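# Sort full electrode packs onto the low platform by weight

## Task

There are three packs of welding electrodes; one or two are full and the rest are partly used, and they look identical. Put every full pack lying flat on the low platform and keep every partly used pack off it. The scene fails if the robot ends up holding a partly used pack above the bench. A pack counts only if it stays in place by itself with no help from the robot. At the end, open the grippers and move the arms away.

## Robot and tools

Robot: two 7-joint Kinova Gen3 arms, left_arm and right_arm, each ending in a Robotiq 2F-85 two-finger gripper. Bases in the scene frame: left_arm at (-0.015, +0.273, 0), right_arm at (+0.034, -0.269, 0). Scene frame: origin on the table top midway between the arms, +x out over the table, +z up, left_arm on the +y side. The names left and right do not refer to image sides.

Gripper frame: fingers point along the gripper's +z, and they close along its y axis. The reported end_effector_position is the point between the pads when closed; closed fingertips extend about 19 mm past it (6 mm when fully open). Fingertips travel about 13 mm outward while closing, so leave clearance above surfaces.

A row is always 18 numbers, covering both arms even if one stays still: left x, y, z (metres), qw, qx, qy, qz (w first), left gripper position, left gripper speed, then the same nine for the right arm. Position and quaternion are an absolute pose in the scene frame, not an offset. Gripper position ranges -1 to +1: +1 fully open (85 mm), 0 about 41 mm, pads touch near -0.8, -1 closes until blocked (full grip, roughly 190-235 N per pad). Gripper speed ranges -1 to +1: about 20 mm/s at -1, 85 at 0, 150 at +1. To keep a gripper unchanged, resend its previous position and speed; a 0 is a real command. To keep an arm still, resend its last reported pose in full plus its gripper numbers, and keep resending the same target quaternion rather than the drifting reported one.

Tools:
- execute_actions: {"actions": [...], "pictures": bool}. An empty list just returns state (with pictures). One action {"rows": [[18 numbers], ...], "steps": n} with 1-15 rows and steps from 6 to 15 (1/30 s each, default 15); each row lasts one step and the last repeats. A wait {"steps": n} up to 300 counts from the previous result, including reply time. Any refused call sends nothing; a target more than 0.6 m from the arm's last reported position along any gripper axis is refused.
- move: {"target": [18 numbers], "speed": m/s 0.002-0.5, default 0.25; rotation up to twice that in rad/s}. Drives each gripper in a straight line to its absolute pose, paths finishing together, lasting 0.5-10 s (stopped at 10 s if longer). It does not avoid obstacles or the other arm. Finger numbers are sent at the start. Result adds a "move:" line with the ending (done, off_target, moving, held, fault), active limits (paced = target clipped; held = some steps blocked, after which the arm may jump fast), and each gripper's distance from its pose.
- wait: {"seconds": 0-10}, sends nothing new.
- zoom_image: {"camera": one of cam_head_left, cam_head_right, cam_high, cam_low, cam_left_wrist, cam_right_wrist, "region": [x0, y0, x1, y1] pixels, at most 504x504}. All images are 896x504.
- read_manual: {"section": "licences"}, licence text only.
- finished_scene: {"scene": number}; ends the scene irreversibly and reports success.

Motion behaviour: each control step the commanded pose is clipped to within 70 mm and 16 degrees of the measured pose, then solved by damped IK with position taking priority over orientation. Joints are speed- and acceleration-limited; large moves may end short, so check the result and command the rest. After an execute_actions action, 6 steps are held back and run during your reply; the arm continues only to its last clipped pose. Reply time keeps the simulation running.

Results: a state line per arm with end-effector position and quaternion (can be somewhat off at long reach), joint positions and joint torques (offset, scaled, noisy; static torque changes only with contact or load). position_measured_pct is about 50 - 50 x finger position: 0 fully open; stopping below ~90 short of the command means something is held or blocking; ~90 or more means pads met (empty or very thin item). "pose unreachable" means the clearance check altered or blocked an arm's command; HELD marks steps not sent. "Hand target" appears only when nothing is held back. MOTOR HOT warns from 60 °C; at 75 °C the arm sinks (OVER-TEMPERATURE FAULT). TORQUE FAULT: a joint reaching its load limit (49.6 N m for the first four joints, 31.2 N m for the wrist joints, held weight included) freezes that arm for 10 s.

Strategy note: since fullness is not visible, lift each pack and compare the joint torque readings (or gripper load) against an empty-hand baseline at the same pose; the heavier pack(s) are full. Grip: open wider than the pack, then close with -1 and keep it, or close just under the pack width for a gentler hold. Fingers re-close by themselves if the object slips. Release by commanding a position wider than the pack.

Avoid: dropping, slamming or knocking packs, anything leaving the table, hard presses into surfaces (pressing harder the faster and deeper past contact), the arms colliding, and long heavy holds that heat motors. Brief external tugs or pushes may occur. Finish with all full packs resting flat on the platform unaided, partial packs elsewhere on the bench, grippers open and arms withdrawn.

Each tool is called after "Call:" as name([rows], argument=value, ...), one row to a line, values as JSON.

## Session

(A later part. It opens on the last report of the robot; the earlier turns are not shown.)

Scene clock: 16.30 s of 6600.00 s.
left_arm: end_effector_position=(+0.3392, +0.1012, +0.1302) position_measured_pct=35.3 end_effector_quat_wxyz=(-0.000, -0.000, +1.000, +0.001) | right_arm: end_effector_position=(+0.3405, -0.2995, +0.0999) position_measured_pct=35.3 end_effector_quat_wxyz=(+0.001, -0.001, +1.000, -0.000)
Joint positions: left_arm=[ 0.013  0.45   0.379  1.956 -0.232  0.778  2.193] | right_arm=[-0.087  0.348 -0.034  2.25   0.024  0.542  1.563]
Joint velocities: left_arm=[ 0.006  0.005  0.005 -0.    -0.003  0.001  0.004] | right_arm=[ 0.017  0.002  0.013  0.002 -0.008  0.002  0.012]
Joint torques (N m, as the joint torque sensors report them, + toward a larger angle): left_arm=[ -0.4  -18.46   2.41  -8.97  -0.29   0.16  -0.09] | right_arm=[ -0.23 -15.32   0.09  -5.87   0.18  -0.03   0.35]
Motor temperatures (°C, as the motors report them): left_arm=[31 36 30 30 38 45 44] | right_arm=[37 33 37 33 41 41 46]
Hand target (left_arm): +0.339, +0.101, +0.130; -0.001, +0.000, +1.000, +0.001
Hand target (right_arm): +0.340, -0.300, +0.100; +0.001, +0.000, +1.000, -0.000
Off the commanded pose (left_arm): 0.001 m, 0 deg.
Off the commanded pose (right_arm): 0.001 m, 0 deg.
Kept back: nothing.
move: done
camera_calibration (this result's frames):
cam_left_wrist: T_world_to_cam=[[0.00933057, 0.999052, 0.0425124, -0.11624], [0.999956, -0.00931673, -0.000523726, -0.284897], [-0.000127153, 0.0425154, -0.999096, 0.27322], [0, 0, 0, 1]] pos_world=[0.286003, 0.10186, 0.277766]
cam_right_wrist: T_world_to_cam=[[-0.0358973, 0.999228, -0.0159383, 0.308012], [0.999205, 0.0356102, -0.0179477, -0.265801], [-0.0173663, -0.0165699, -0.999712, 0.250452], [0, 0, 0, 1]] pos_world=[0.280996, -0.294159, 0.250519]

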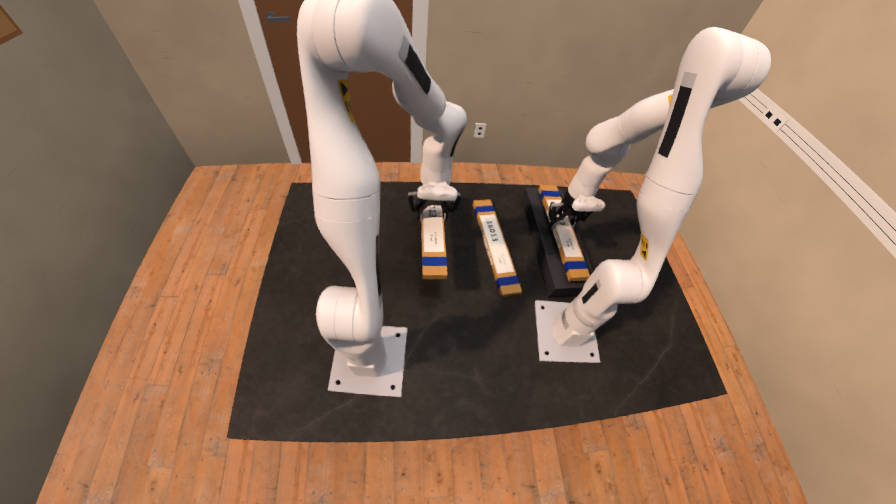

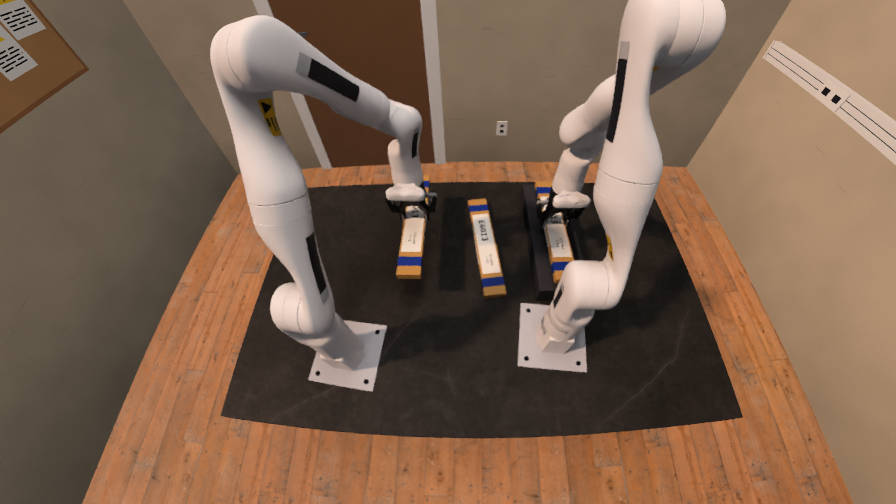

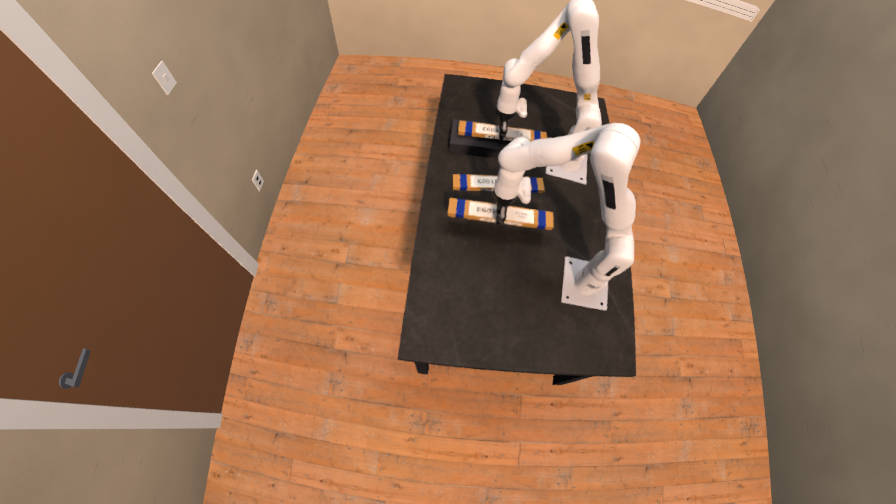

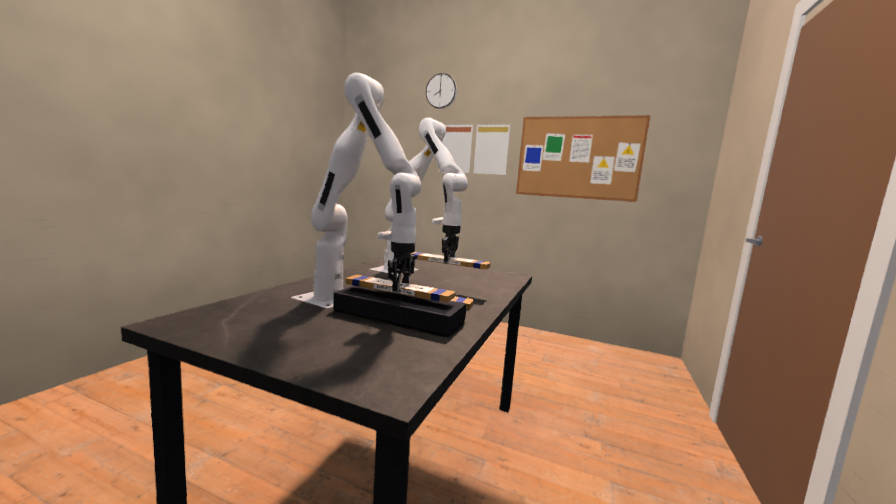

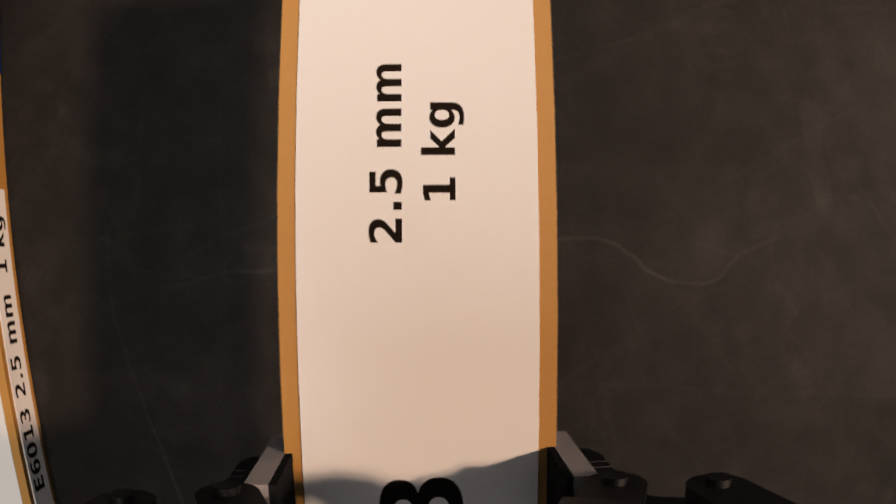

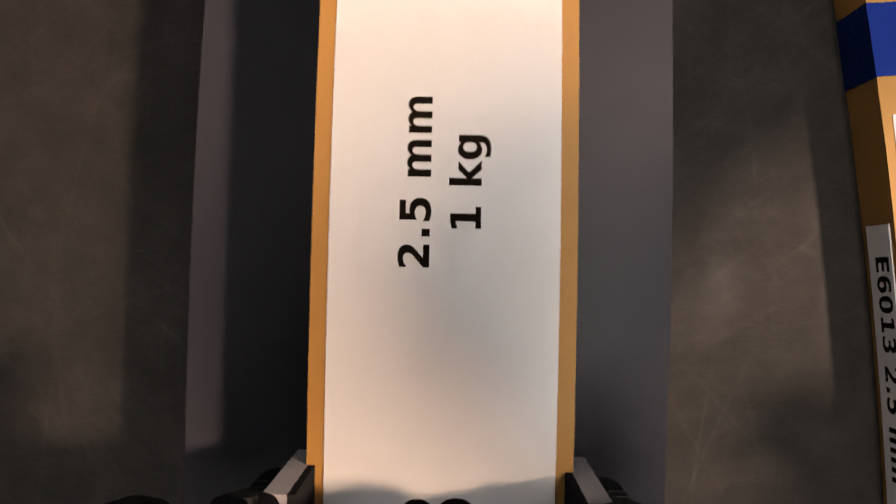

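Call:
move(target=[0.34,0.1,0.13,0,0,1,0,-1,0,0.345,-0.345,0.082,0,0,1,0,-1,0], speed=0.06)

Call:
move(target=[0.34,0.1,0.13,0,0,1,0,-1,0,0.345,-0.345,0.077,0,0,1,0,-1,0], speed=0.01)

Scene clock: 17.67 s of 6600.00 s.
left_arm: end_effector_position=(+0.3400, +0.1000, +0.1300) position_measured_pct=35.3 end_effector_quat_wxyz=(+0.000, -0.000, +1.000, -0.000) | right_arm: end_effector_position=(+0.3452, -0.3449, +0.0822) position_measured_pct=35.3 end_effector_quat_wxyz=(+0.000, -0.000, +1.000, -0.000)
Joint positions: left_arm=[ 0.015  0.452  0.379  1.953 -0.233  0.778  2.194] | right_arm=[ 0.053  0.414 -0.03   2.232  0.026  0.496  1.705]
Joint velocities: left_arm=[ 0.001  0.001  0.    -0.     0.     0.    -0.   ] | right_arm=[ 0.005  0.005  0.002  0.001 -0.004 -0.     0.003]
Joint torques (N m, as the joint torque sensors report them, + toward a larger angle): left_arm=[ -0.58 -17.91   2.27  -8.7   -0.07   0.33  -0.07] | right_arm=[  0.69 -16.37   0.42  -5.06   0.3    0.28   0.67]
Motor temperatures (°C, as the motors report them): left_arm=[31 36 30 30 38 45 44] | right_arm=[37 33 37 33 41 41 46]
Hand target (left_arm): +0.340, +0.100, +0.130; -0.000, +0.000, +1.000, -0.000
Hand target (right_arm): +0.345, -0.345, +0.082; +0.000, +0.000, +1.000, -0.000
Off the commanded pose (left_arm): 0.000 m, 0 deg.
Off the commanded pose (right_arm): 0.000 m, 0 deg.
Kept back: nothing.
move: done
camera_calibration (this result's frames):
cam_left_wrist: T_world_to_cam=[[0.0100412, 0.999088, 0.0414904, -0.115152], [0.999949, -0.0100606, 0.000258774, -0.285731], [0.000675956, 0.0414857, -0.999139, 0.272907], [0, 0, 0, 1]] pos_world=[0.286689, 0.100851, 0.277524]
cam_right_wrist: T_world_to_cam=[[-0.0346551, 0.999281, -0.0153667, 0.352764], [0.999217, 0.0343506, -0.0196547, -0.269485], [-0.0191127, -0.0160358, -0.999689, 0.232824], [0, 0, 0, 1]] pos_world=[0.285949, -0.33952, 0.232876]

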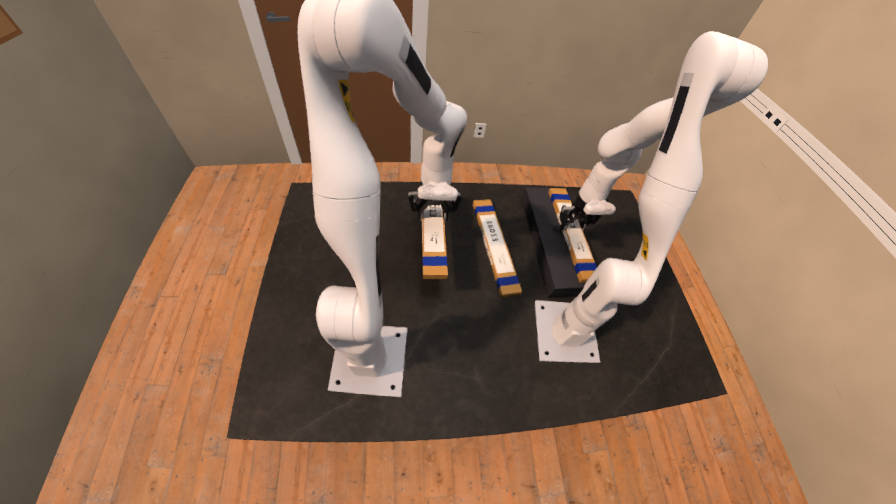

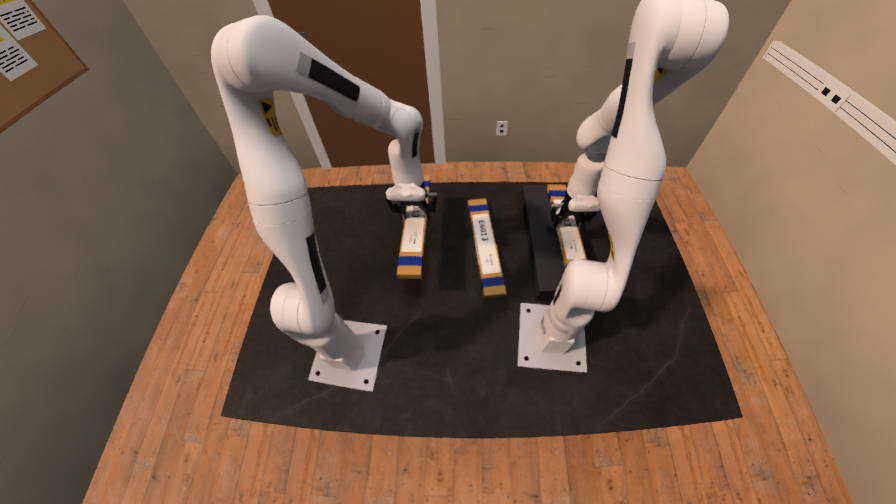

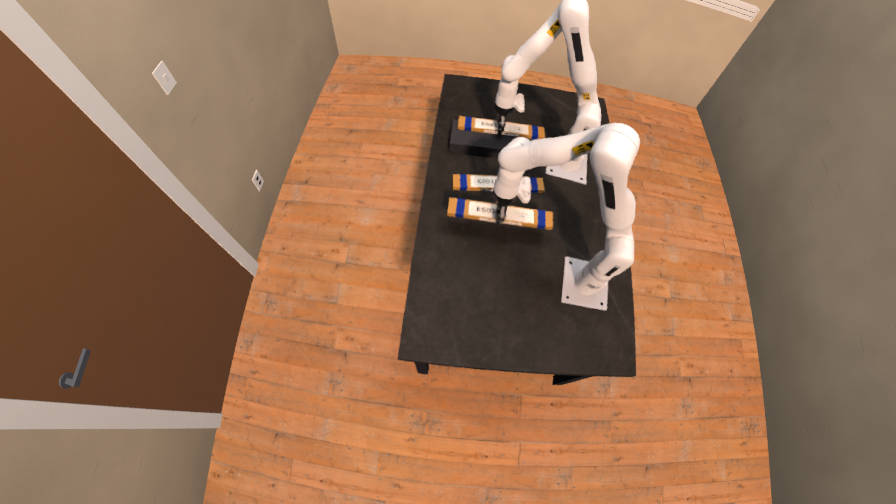

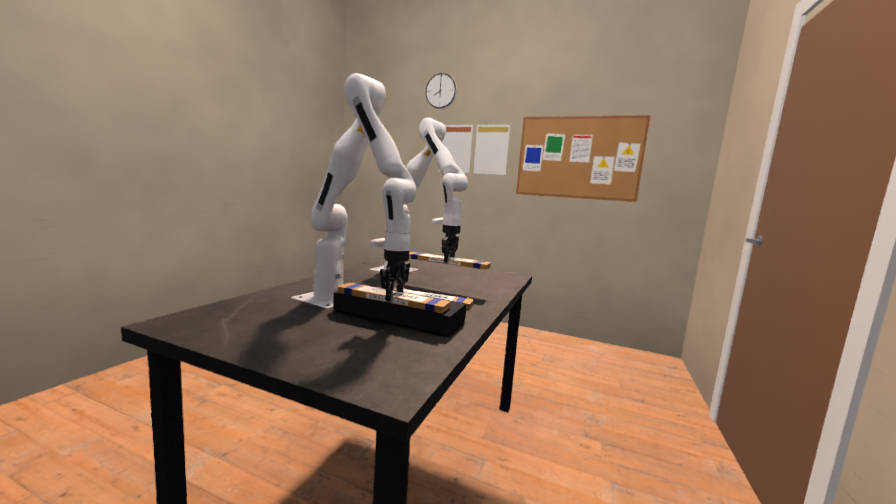

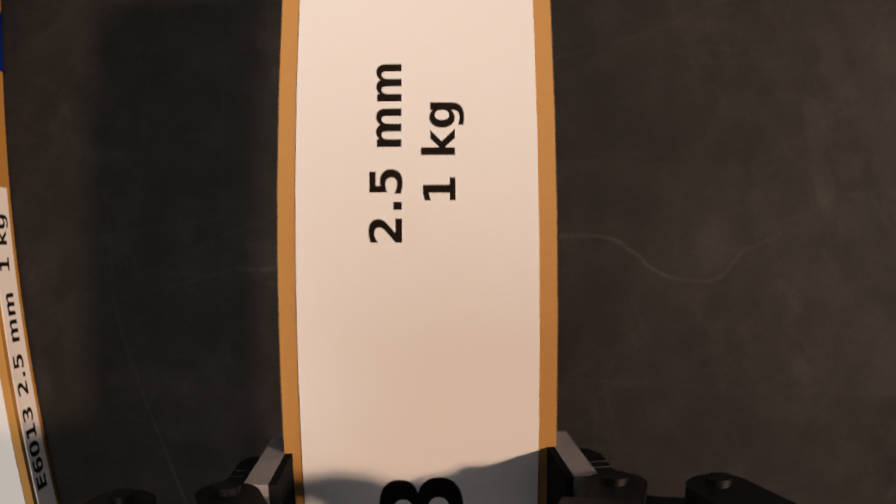

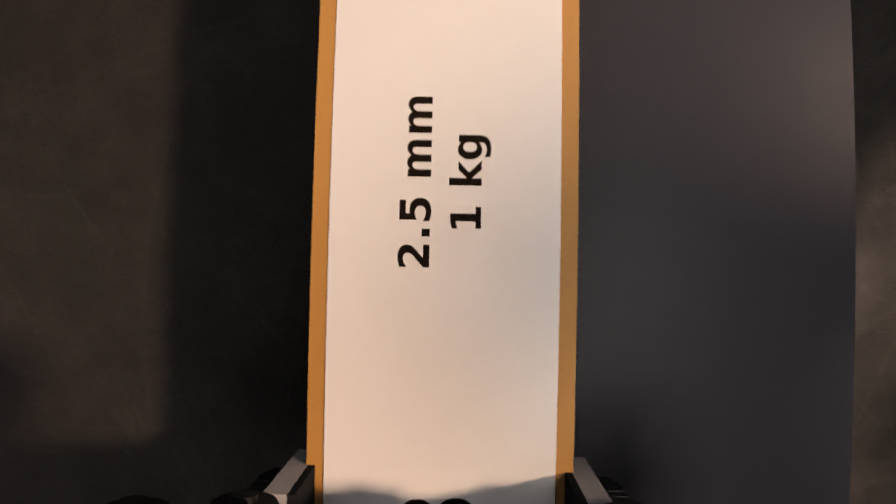

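Scene clock: 18.40 s of 6600.00 s.
left_arm: end_effector_position=(+0.3400, +0.1000, +0.1300) position_measured_pct=35.3 end_effector_quat_wxyz=(+0.000, -0.000, +1.000, -0.000) | right_arm: end_effector_position=(+0.3450, -0.3450, +0.0786) position_measured_pct=35.3 end_effector_quat_wxyz=(+0.001, -0.000, +1.000, -0.000)
Joint positions: left_arm=[ 0.015  0.453  0.379  1.953 -0.233  0.778  2.194] | right_arm=[ 0.053  0.423 -0.029  2.237  0.026  0.48   1.704]
Joint velocities: left_arm=[-0.001 -0.001  0.001 -0.    -0.    -0.001  0.   ] | right_arm=[-0.001 -0.    -0.     0.001  0.    -0.    -0.001]
Joint torques (N m, as the joint torque sensors report them, + toward a larger angle): left_arm=[ -0.37 -18.02   2.3   -8.74  -0.07   0.29  -0.01] | right_arm=[ 0.42 -8.87  0.43 -4.06  0.19 -1.36  0.45]
Motor temperatures (°C, as the motors report them): left_arm=[31 36 30 30 38 45 44] | right_arm=[37 33 37 33 41 41 46]
Hand target (left_arm): +0.340, +0.100, +0.130; +0.000, -0.000, +1.000, +0.000
Hand target (right_arm): +0.345, -0.345, +0.077; -0.000, +0.000, +1.000, -0.000
Off the commanded pose (left_arm): 0.000 m, 0 deg.
Off the commanded pose (right_arm): 0.002 m, 0 deg.
Kept back: nothing.
move: done
camera_calibration (this result's frames):
cam_left_wrist: T_world_to_cam=[[0.0100441, 0.999088, 0.0414935, -0.115152], [0.999949, -0.0100632, 0.000251435, -0.285728], [0.000668765, 0.0414889, -0.999139, 0.272902], [0, 0, 0, 1]] pos_world=[0.286688, 0.100849, 0.277517]
cam_right_wrist: T_world_to_cam=[[-0.0340964, 0.999299, -0.0154761, 0.35262], [0.999262, 0.0338132, -0.0182017, -0.269663], [-0.0176656, -0.0160853, -0.999715, 0.228761], [0, 0, 0, 1]] pos_world=[0.285528, -0.339575, 0.229244]

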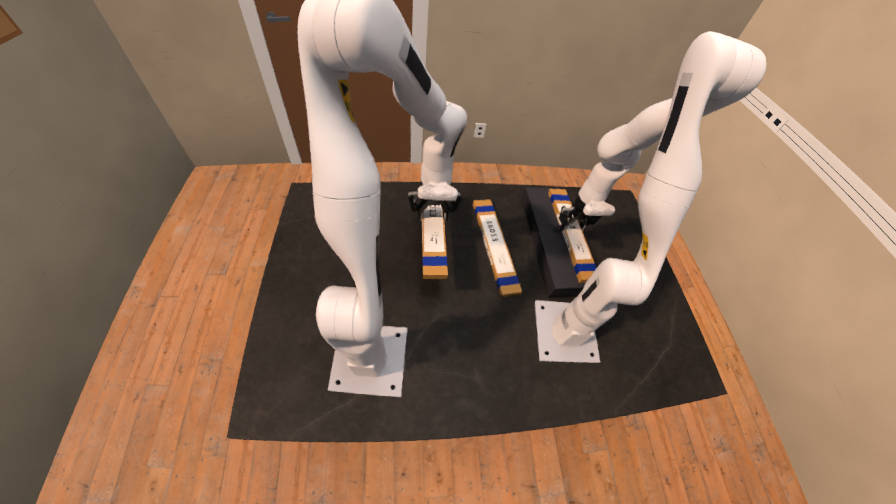

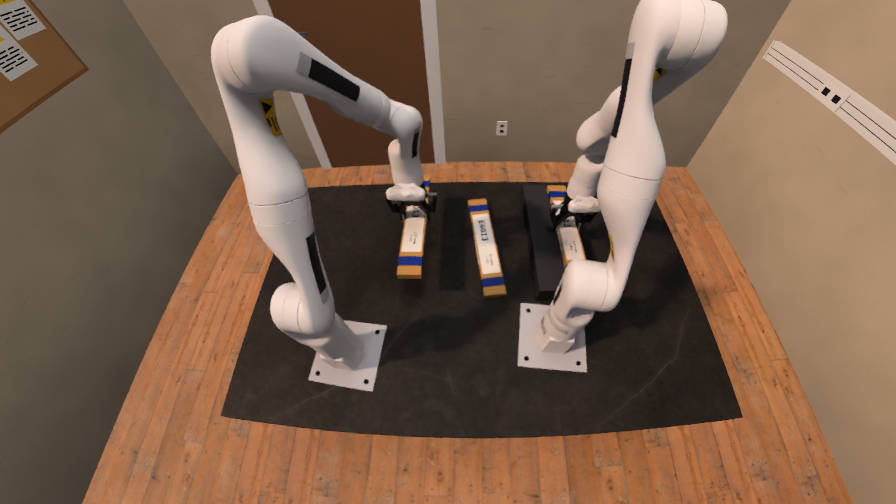

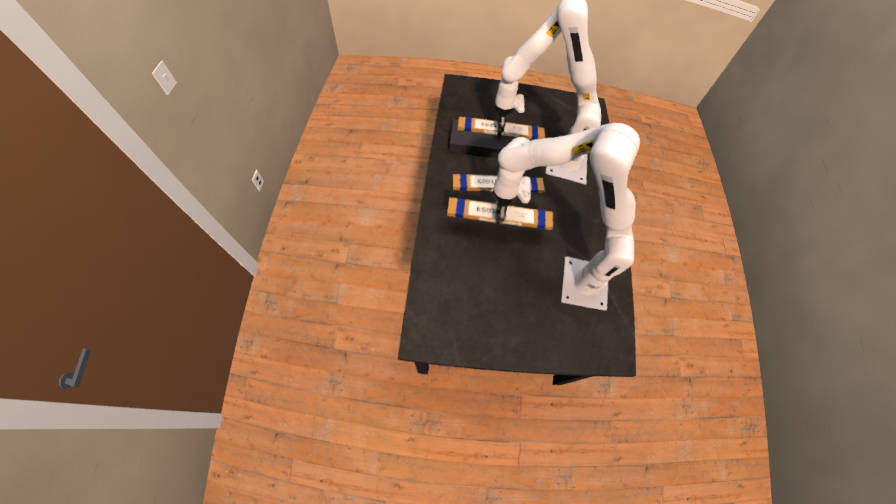

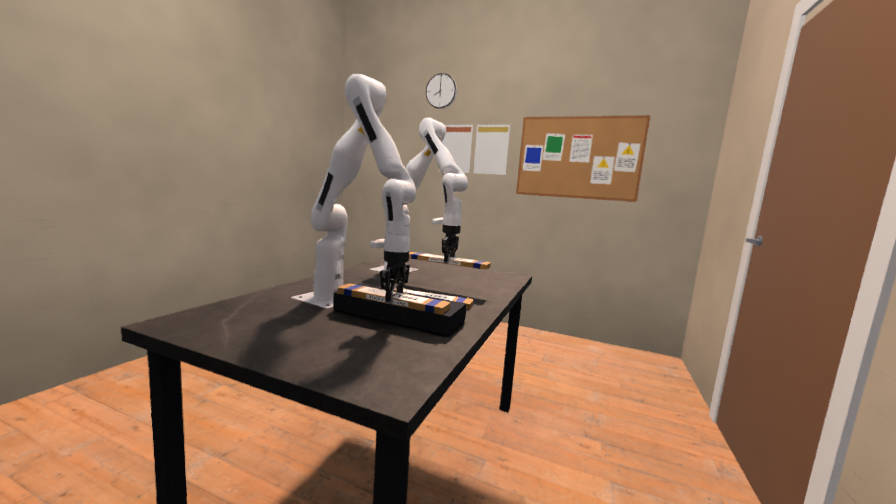

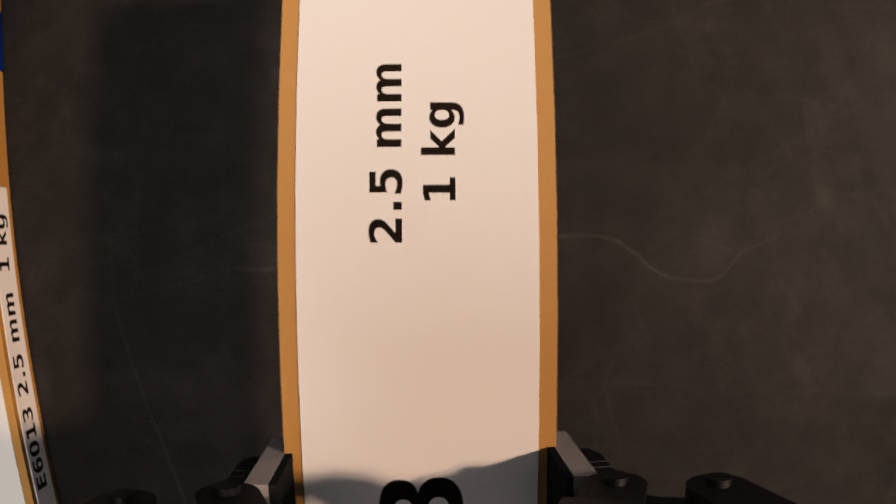

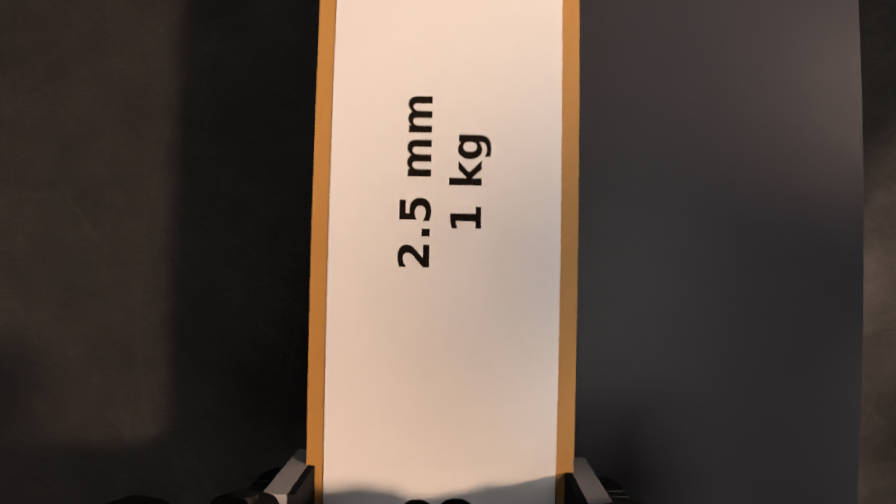

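Call:
execute_actions([
  {"rows":[[0.34,0.1,0.13,0,0,1,0,-1,0,0.345,-0.345,0.079,0,0,1,0,1,1]],"steps":10},
])

Call:
move(target=[0.34,0.06,0.13,0,0,1,0,-1,0,0.345,-0.345,0.13,0,0,1,0,1,1], speed=0.15)

Call:
move(target=[0.345,-0.265,0.115,0,0,1,0,-1,0,0.12,-0.65,0.18,0,0.3,0.954,0,1,1])

Scene clock: 18.73 s of 6600.00 s.
left_arm: end_effector_position=(+0.3400, +0.1000, +0.1300) position_measured_pct=35.3 end_effector_quat_wxyz=(+0.000, -0.000, +1.000, -0.000) | right_arm: end_effector_position=(+0.3446, -0.3449, +0.0790) position_measured_pct=27.8 end_effector_quat_wxyz=(-0.000, -0.000, +1.000, +0.000)
Joint positions: left_arm=[ 0.015  0.453  0.379  1.953 -0.233  0.778  2.194] | right_arm=[ 0.053  0.422 -0.029  2.236  0.026  0.484  1.705]
Joint velocities: left_arm=[-0.     0.    -0.001 -0.    -0.     0.     0.   ] | right_arm=[ 0.001  0.007  0.    -0.014 -0.001  0.013  0.001]
Joint torques (N m, as the joint torque sensors report them, + toward a larger angle): left_arm=[ -0.53 -18.     2.53  -8.95   0.08   0.27  -0.03] | right_arm=[  0.29 -12.96   0.27  -3.46   0.21   0.01   0.43]
Motor temperatures (°C, as the motors report them): left_arm=[31 36 30 30 38 45 44] | right_arm=[37 33 37 33 41 41 46]
Steps of this call (steps 1 to 6: nothing new was sent; steps 7 to 10: the first 4 steps of this action). Readings (end_effector_position | what the end effector reports):
7: left_arm (+0.3400, +0.1000, +0.1300) | right_arm (+0.3451, -0.3450, +0.0789) | left_arm position_measured_pct=35.3 | right_arm position_measured_pct=35.3
8: left_arm (+0.3400, +0.1000, +0.1300) | right_arm (+0.3449, -0.3449, +0.0791) | left_arm position_measured_pct=35.3 | right_arm position_measured_pct=35.3
10: the state above

Scene clock: 20.03 s of 6600.00 s.
left_arm: end_effector_position=(+0.3401, +0.0603, +0.1302) position_measured_pct=35.3 end_effector_quat_wxyz=(+0.000, -0.000, +1.000, -0.000) | right_arm: end_effector_position=(+0.3449, -0.3448, +0.1298) position_measured_pct=0.0 end_effector_quat_wxyz=(-0.000, -0.000, +1.000, +0.000)
Joint positions: left_arm=[ 0.112  0.487  0.378  1.892 -0.242  0.807  2.287] | right_arm=[ 0.057  0.297 -0.033  2.172  0.015  0.673  1.716]
Joint velocities: left_arm=[ 0.003  0.002  0.003 -0.    -0.001 -0.     0.002] | right_arm=[ 0.001 -0.006  0.    -0.001 -0.001 -0.     0.001]
Joint torques (N m, as the joint torque sensors report them, + toward a larger angle): left_arm=[ -0.76 -18.4    2.38  -9.08  -0.16   0.17   0.18] | right_arm=[  0.21 -11.88   0.21  -4.88   0.23   0.09   0.49]
Motor temperatures (°C, as the motors report them): left_arm=[31 36 30 30 38 45 44] | right_arm=[37 33 37 33 41 41 46]
Hand target (left_arm): +0.340, +0.060, +0.130; -0.000, +0.000, +1.000, +0.000
Hand target (right_arm): +0.345, -0.345, +0.130; +0.000, -0.000, +1.000, +0.000
Off your previous action's commanded pose (left_arm): 0.000 m, 0 deg at its last step (step 6 of this call).
Off your previous action's commanded pose (right_arm): 0.000 m, 0 deg at its last step (step 6 of this call).
Off the commanded pose (left_arm): 0.000 m, 0 deg.
Off the commanded pose (right_arm): 0.000 m, 0 deg.
Kept back: nothing.
move: done
camera_calibration (this result's frames):
cam_left_wrist: T_world_to_cam=[[0.0096131, 0.999093, 0.041485, -0.075303], [0.999954, -0.00963626, 0.000358292, -0.286218], [0.000757727, 0.0414796, -0.999139, 0.274671], [0, 0, 0, 1]] pos_world=[0.286721, 0.0610834, 0.277661]
cam_right_wrist: T_world_to_cam=[[-0.034148, 0.999316, -0.0142077, 0.353121], [0.99921, 0.033848, -0.0208437, -0.268191], [-0.0203485, -0.0149082, -0.999682, 0.281273], [0, 0, 0, 1]] pos_world=[0.285761, -0.339608, 0.280611]

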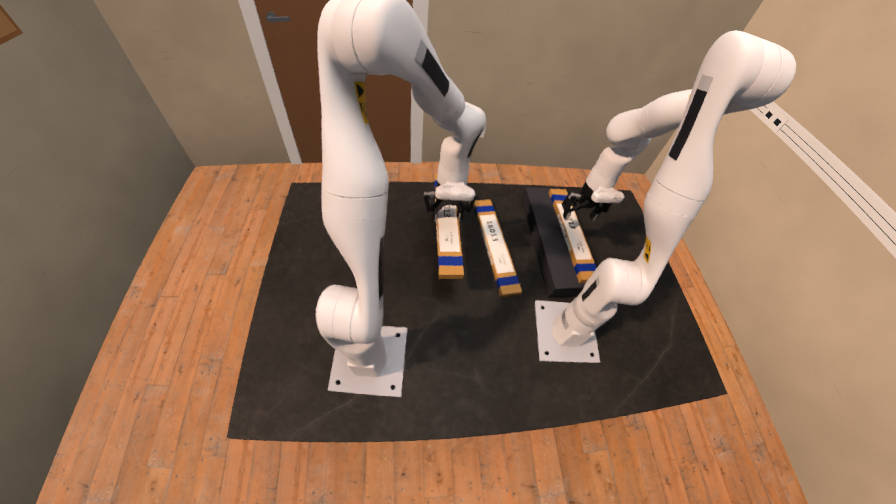

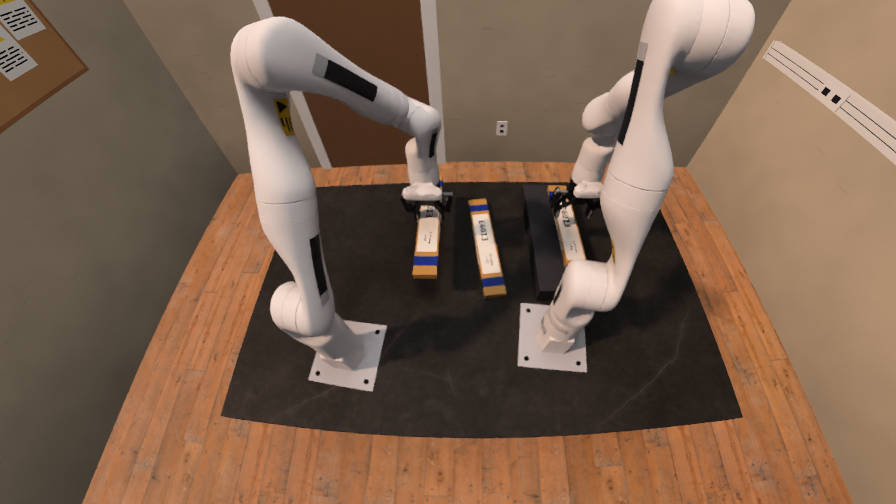

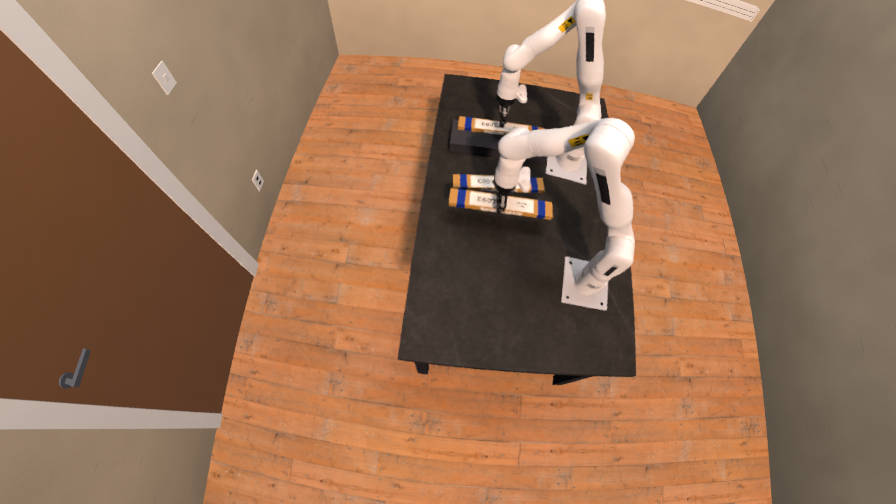

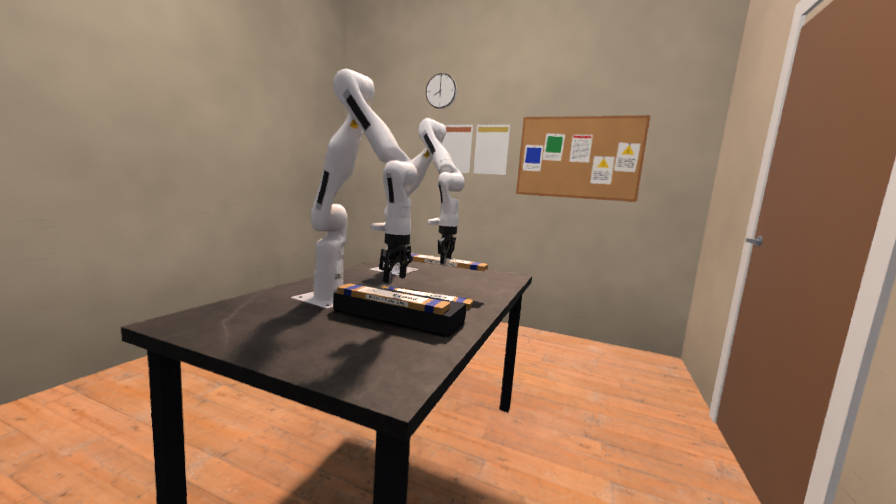

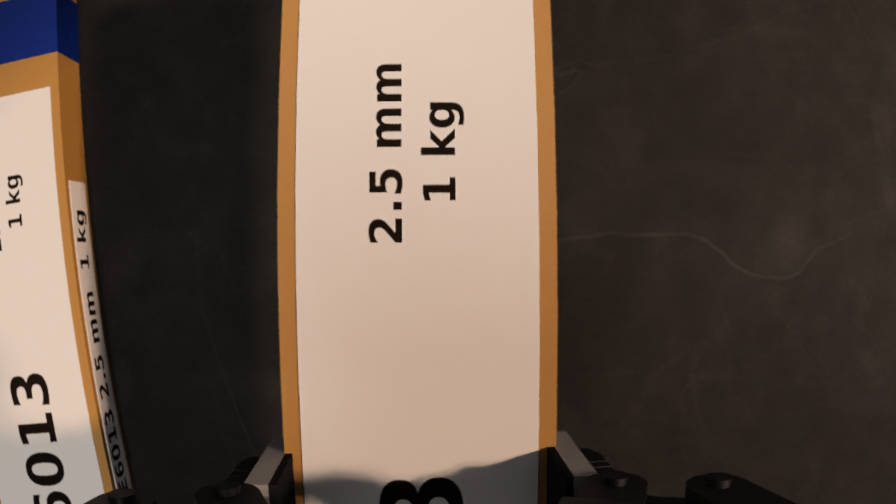

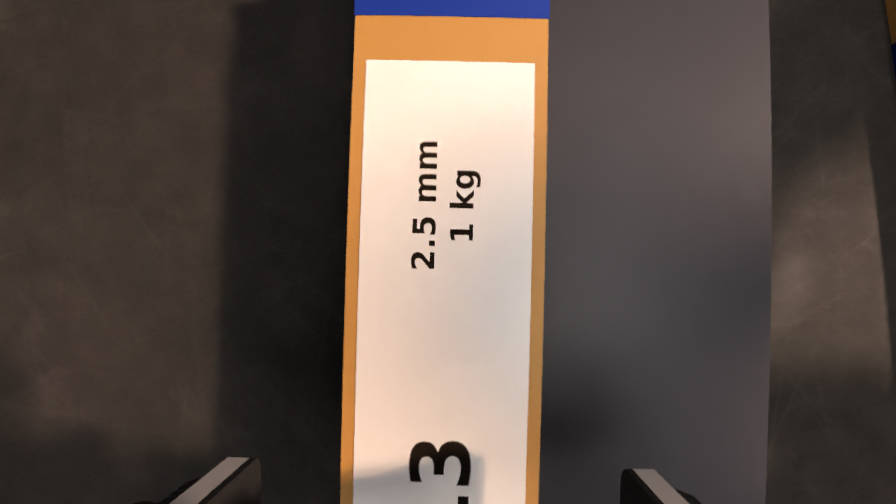

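Scene clock: 22.07 s of 6600.00 s.
left_arm: end_effector_position=(+0.3449, -0.2647, +0.1166) position_measured_pct=35.3 end_effector_quat_wxyz=(-0.000, +0.000, +1.000, -0.001) | right_arm: end_effector_position=(+0.1203, -0.6505, +0.1803) position_measured_pct=0.0 end_effector_quat_wxyz=(+0.001, +0.299, +0.954, -0.001)
Joint positions: left_arm=[ 0.707  0.99   0.363  0.922 -0.315  1.274  2.675] | right_arm=[ 0.886  0.35   0.355  1.895 -0.151  0.919  2.405]
Joint velocities: left_arm=[ 0.005  0.014  0.002 -0.005  0.001  0.003 -0.001] | right_arm=[ 0.003  0.004  0.003 -0.001 -0.001 -0.001  0.003]
Joint torques (N m, as the joint torque sensors report them, + toward a larger angle): left_arm=[ -0.5  -31.48   3.72 -11.49   0.17   0.28   0.07] | right_arm=[  0.18 -14.11   1.05  -6.62   0.31  -0.04   0.38]
Motor temperatures (°C, as the motors report them): left_arm=[31 36 30 30 38 45 44] | right_arm=[37 33 37 33 41 41 46]
Hand target (left_arm): +0.344, -0.265, +0.116; -0.001, +0.001, +1.000, -0.000
Hand target (right_arm): +0.120, -0.651, +0.180; +0.001, +0.300, +0.954, -0.001
Off the commanded pose (left_arm): 0.002 m, 0 deg.
Off the commanded pose (right_arm): 0.001 m, 0 deg.
Kept back: nothing.
move: done
camera_calibration (this result's frames):
cam_left_wrist: T_world_to_cam=[[0.0107161, 0.999132, 0.040258, 0.249654], [0.999943, -0.0107197, -0.000125448, -0.294437], [0.000306215, 0.040257, -0.999189, 0.274413], [0, 0, 0, 1]] pos_world=[0.291661, -0.26364, 0.264103]
cam_right_wrist: T_world_to_cam=[[0.543322, 0.839359, -0.0166497, 0.478626], [0.83919, -0.543559, -0.0174526, -0.389366], [-0.0236991, -0.00448985, -0.999709, 0.329761], [0, 0, 0, 1]] pos_world=[0.0745195, -0.611902, 0.330838]

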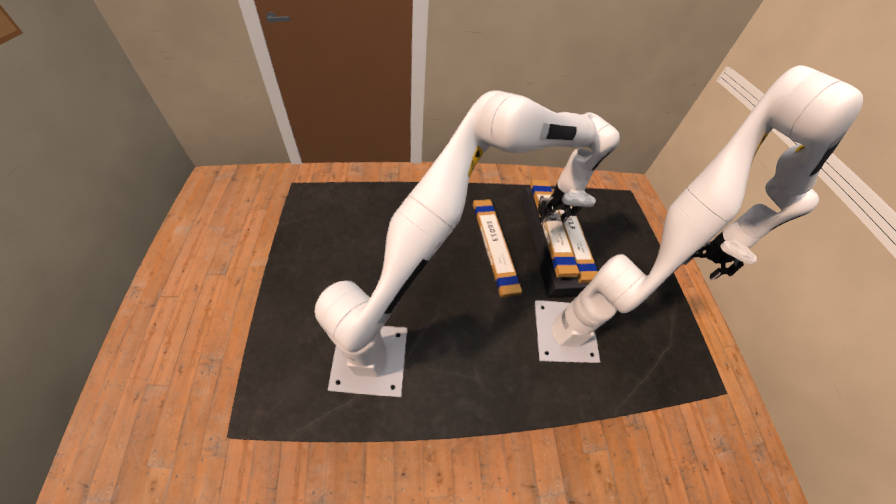

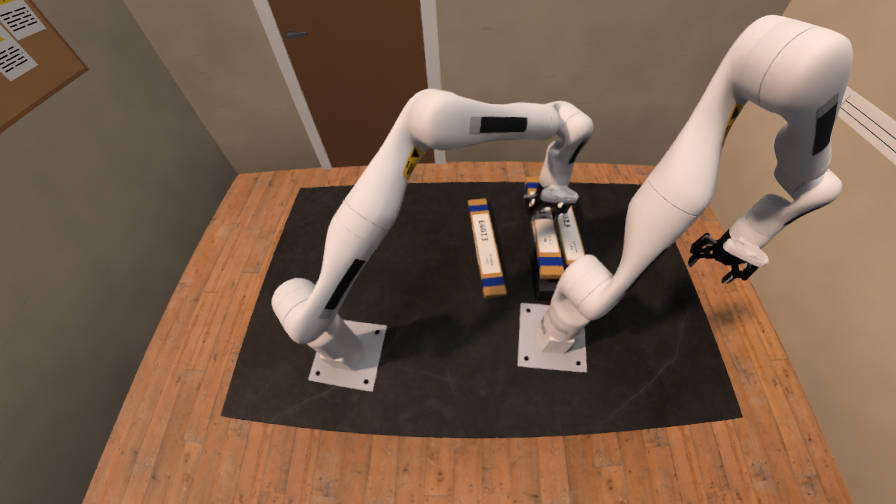

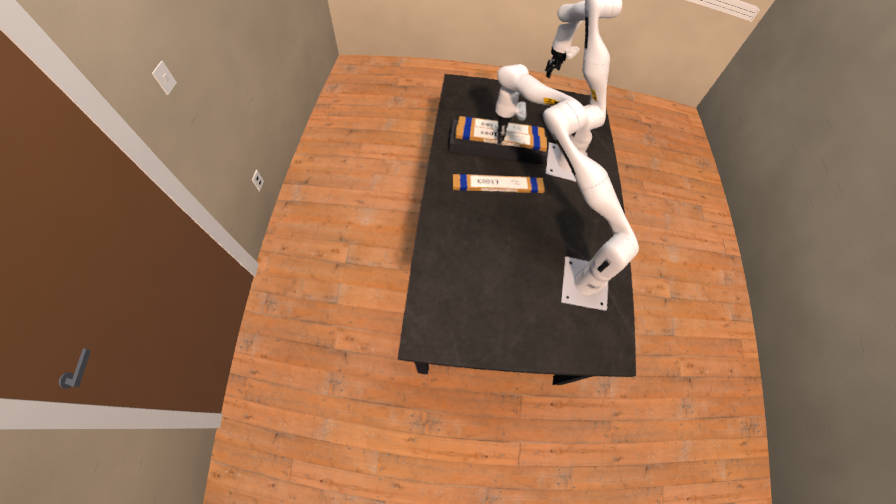

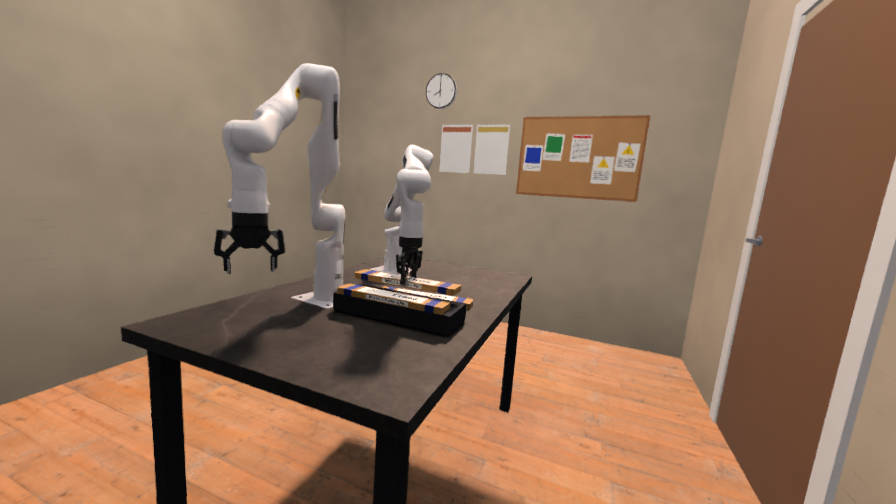

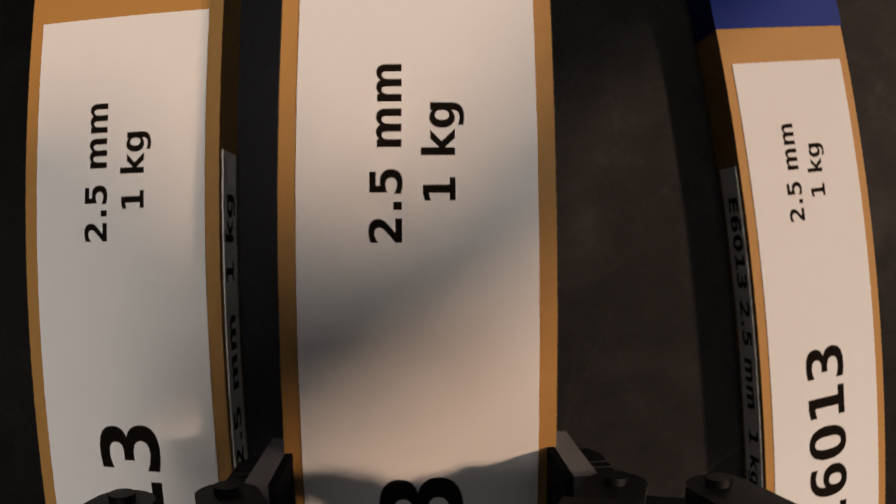

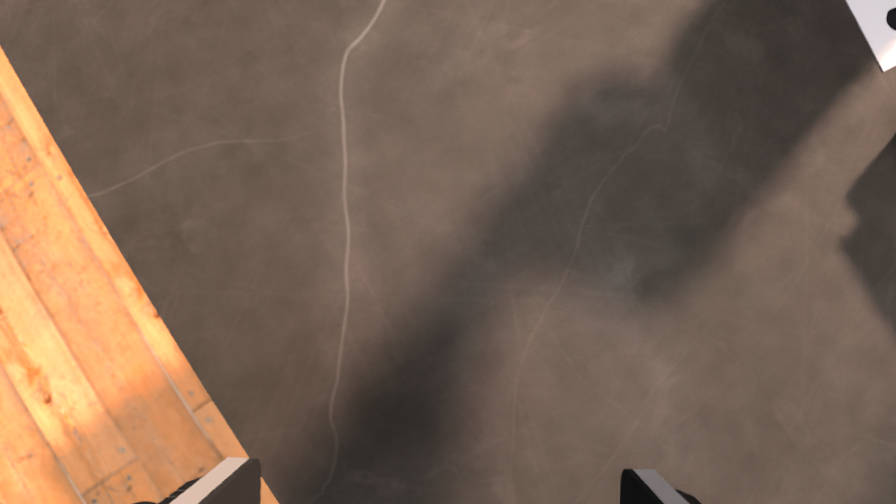

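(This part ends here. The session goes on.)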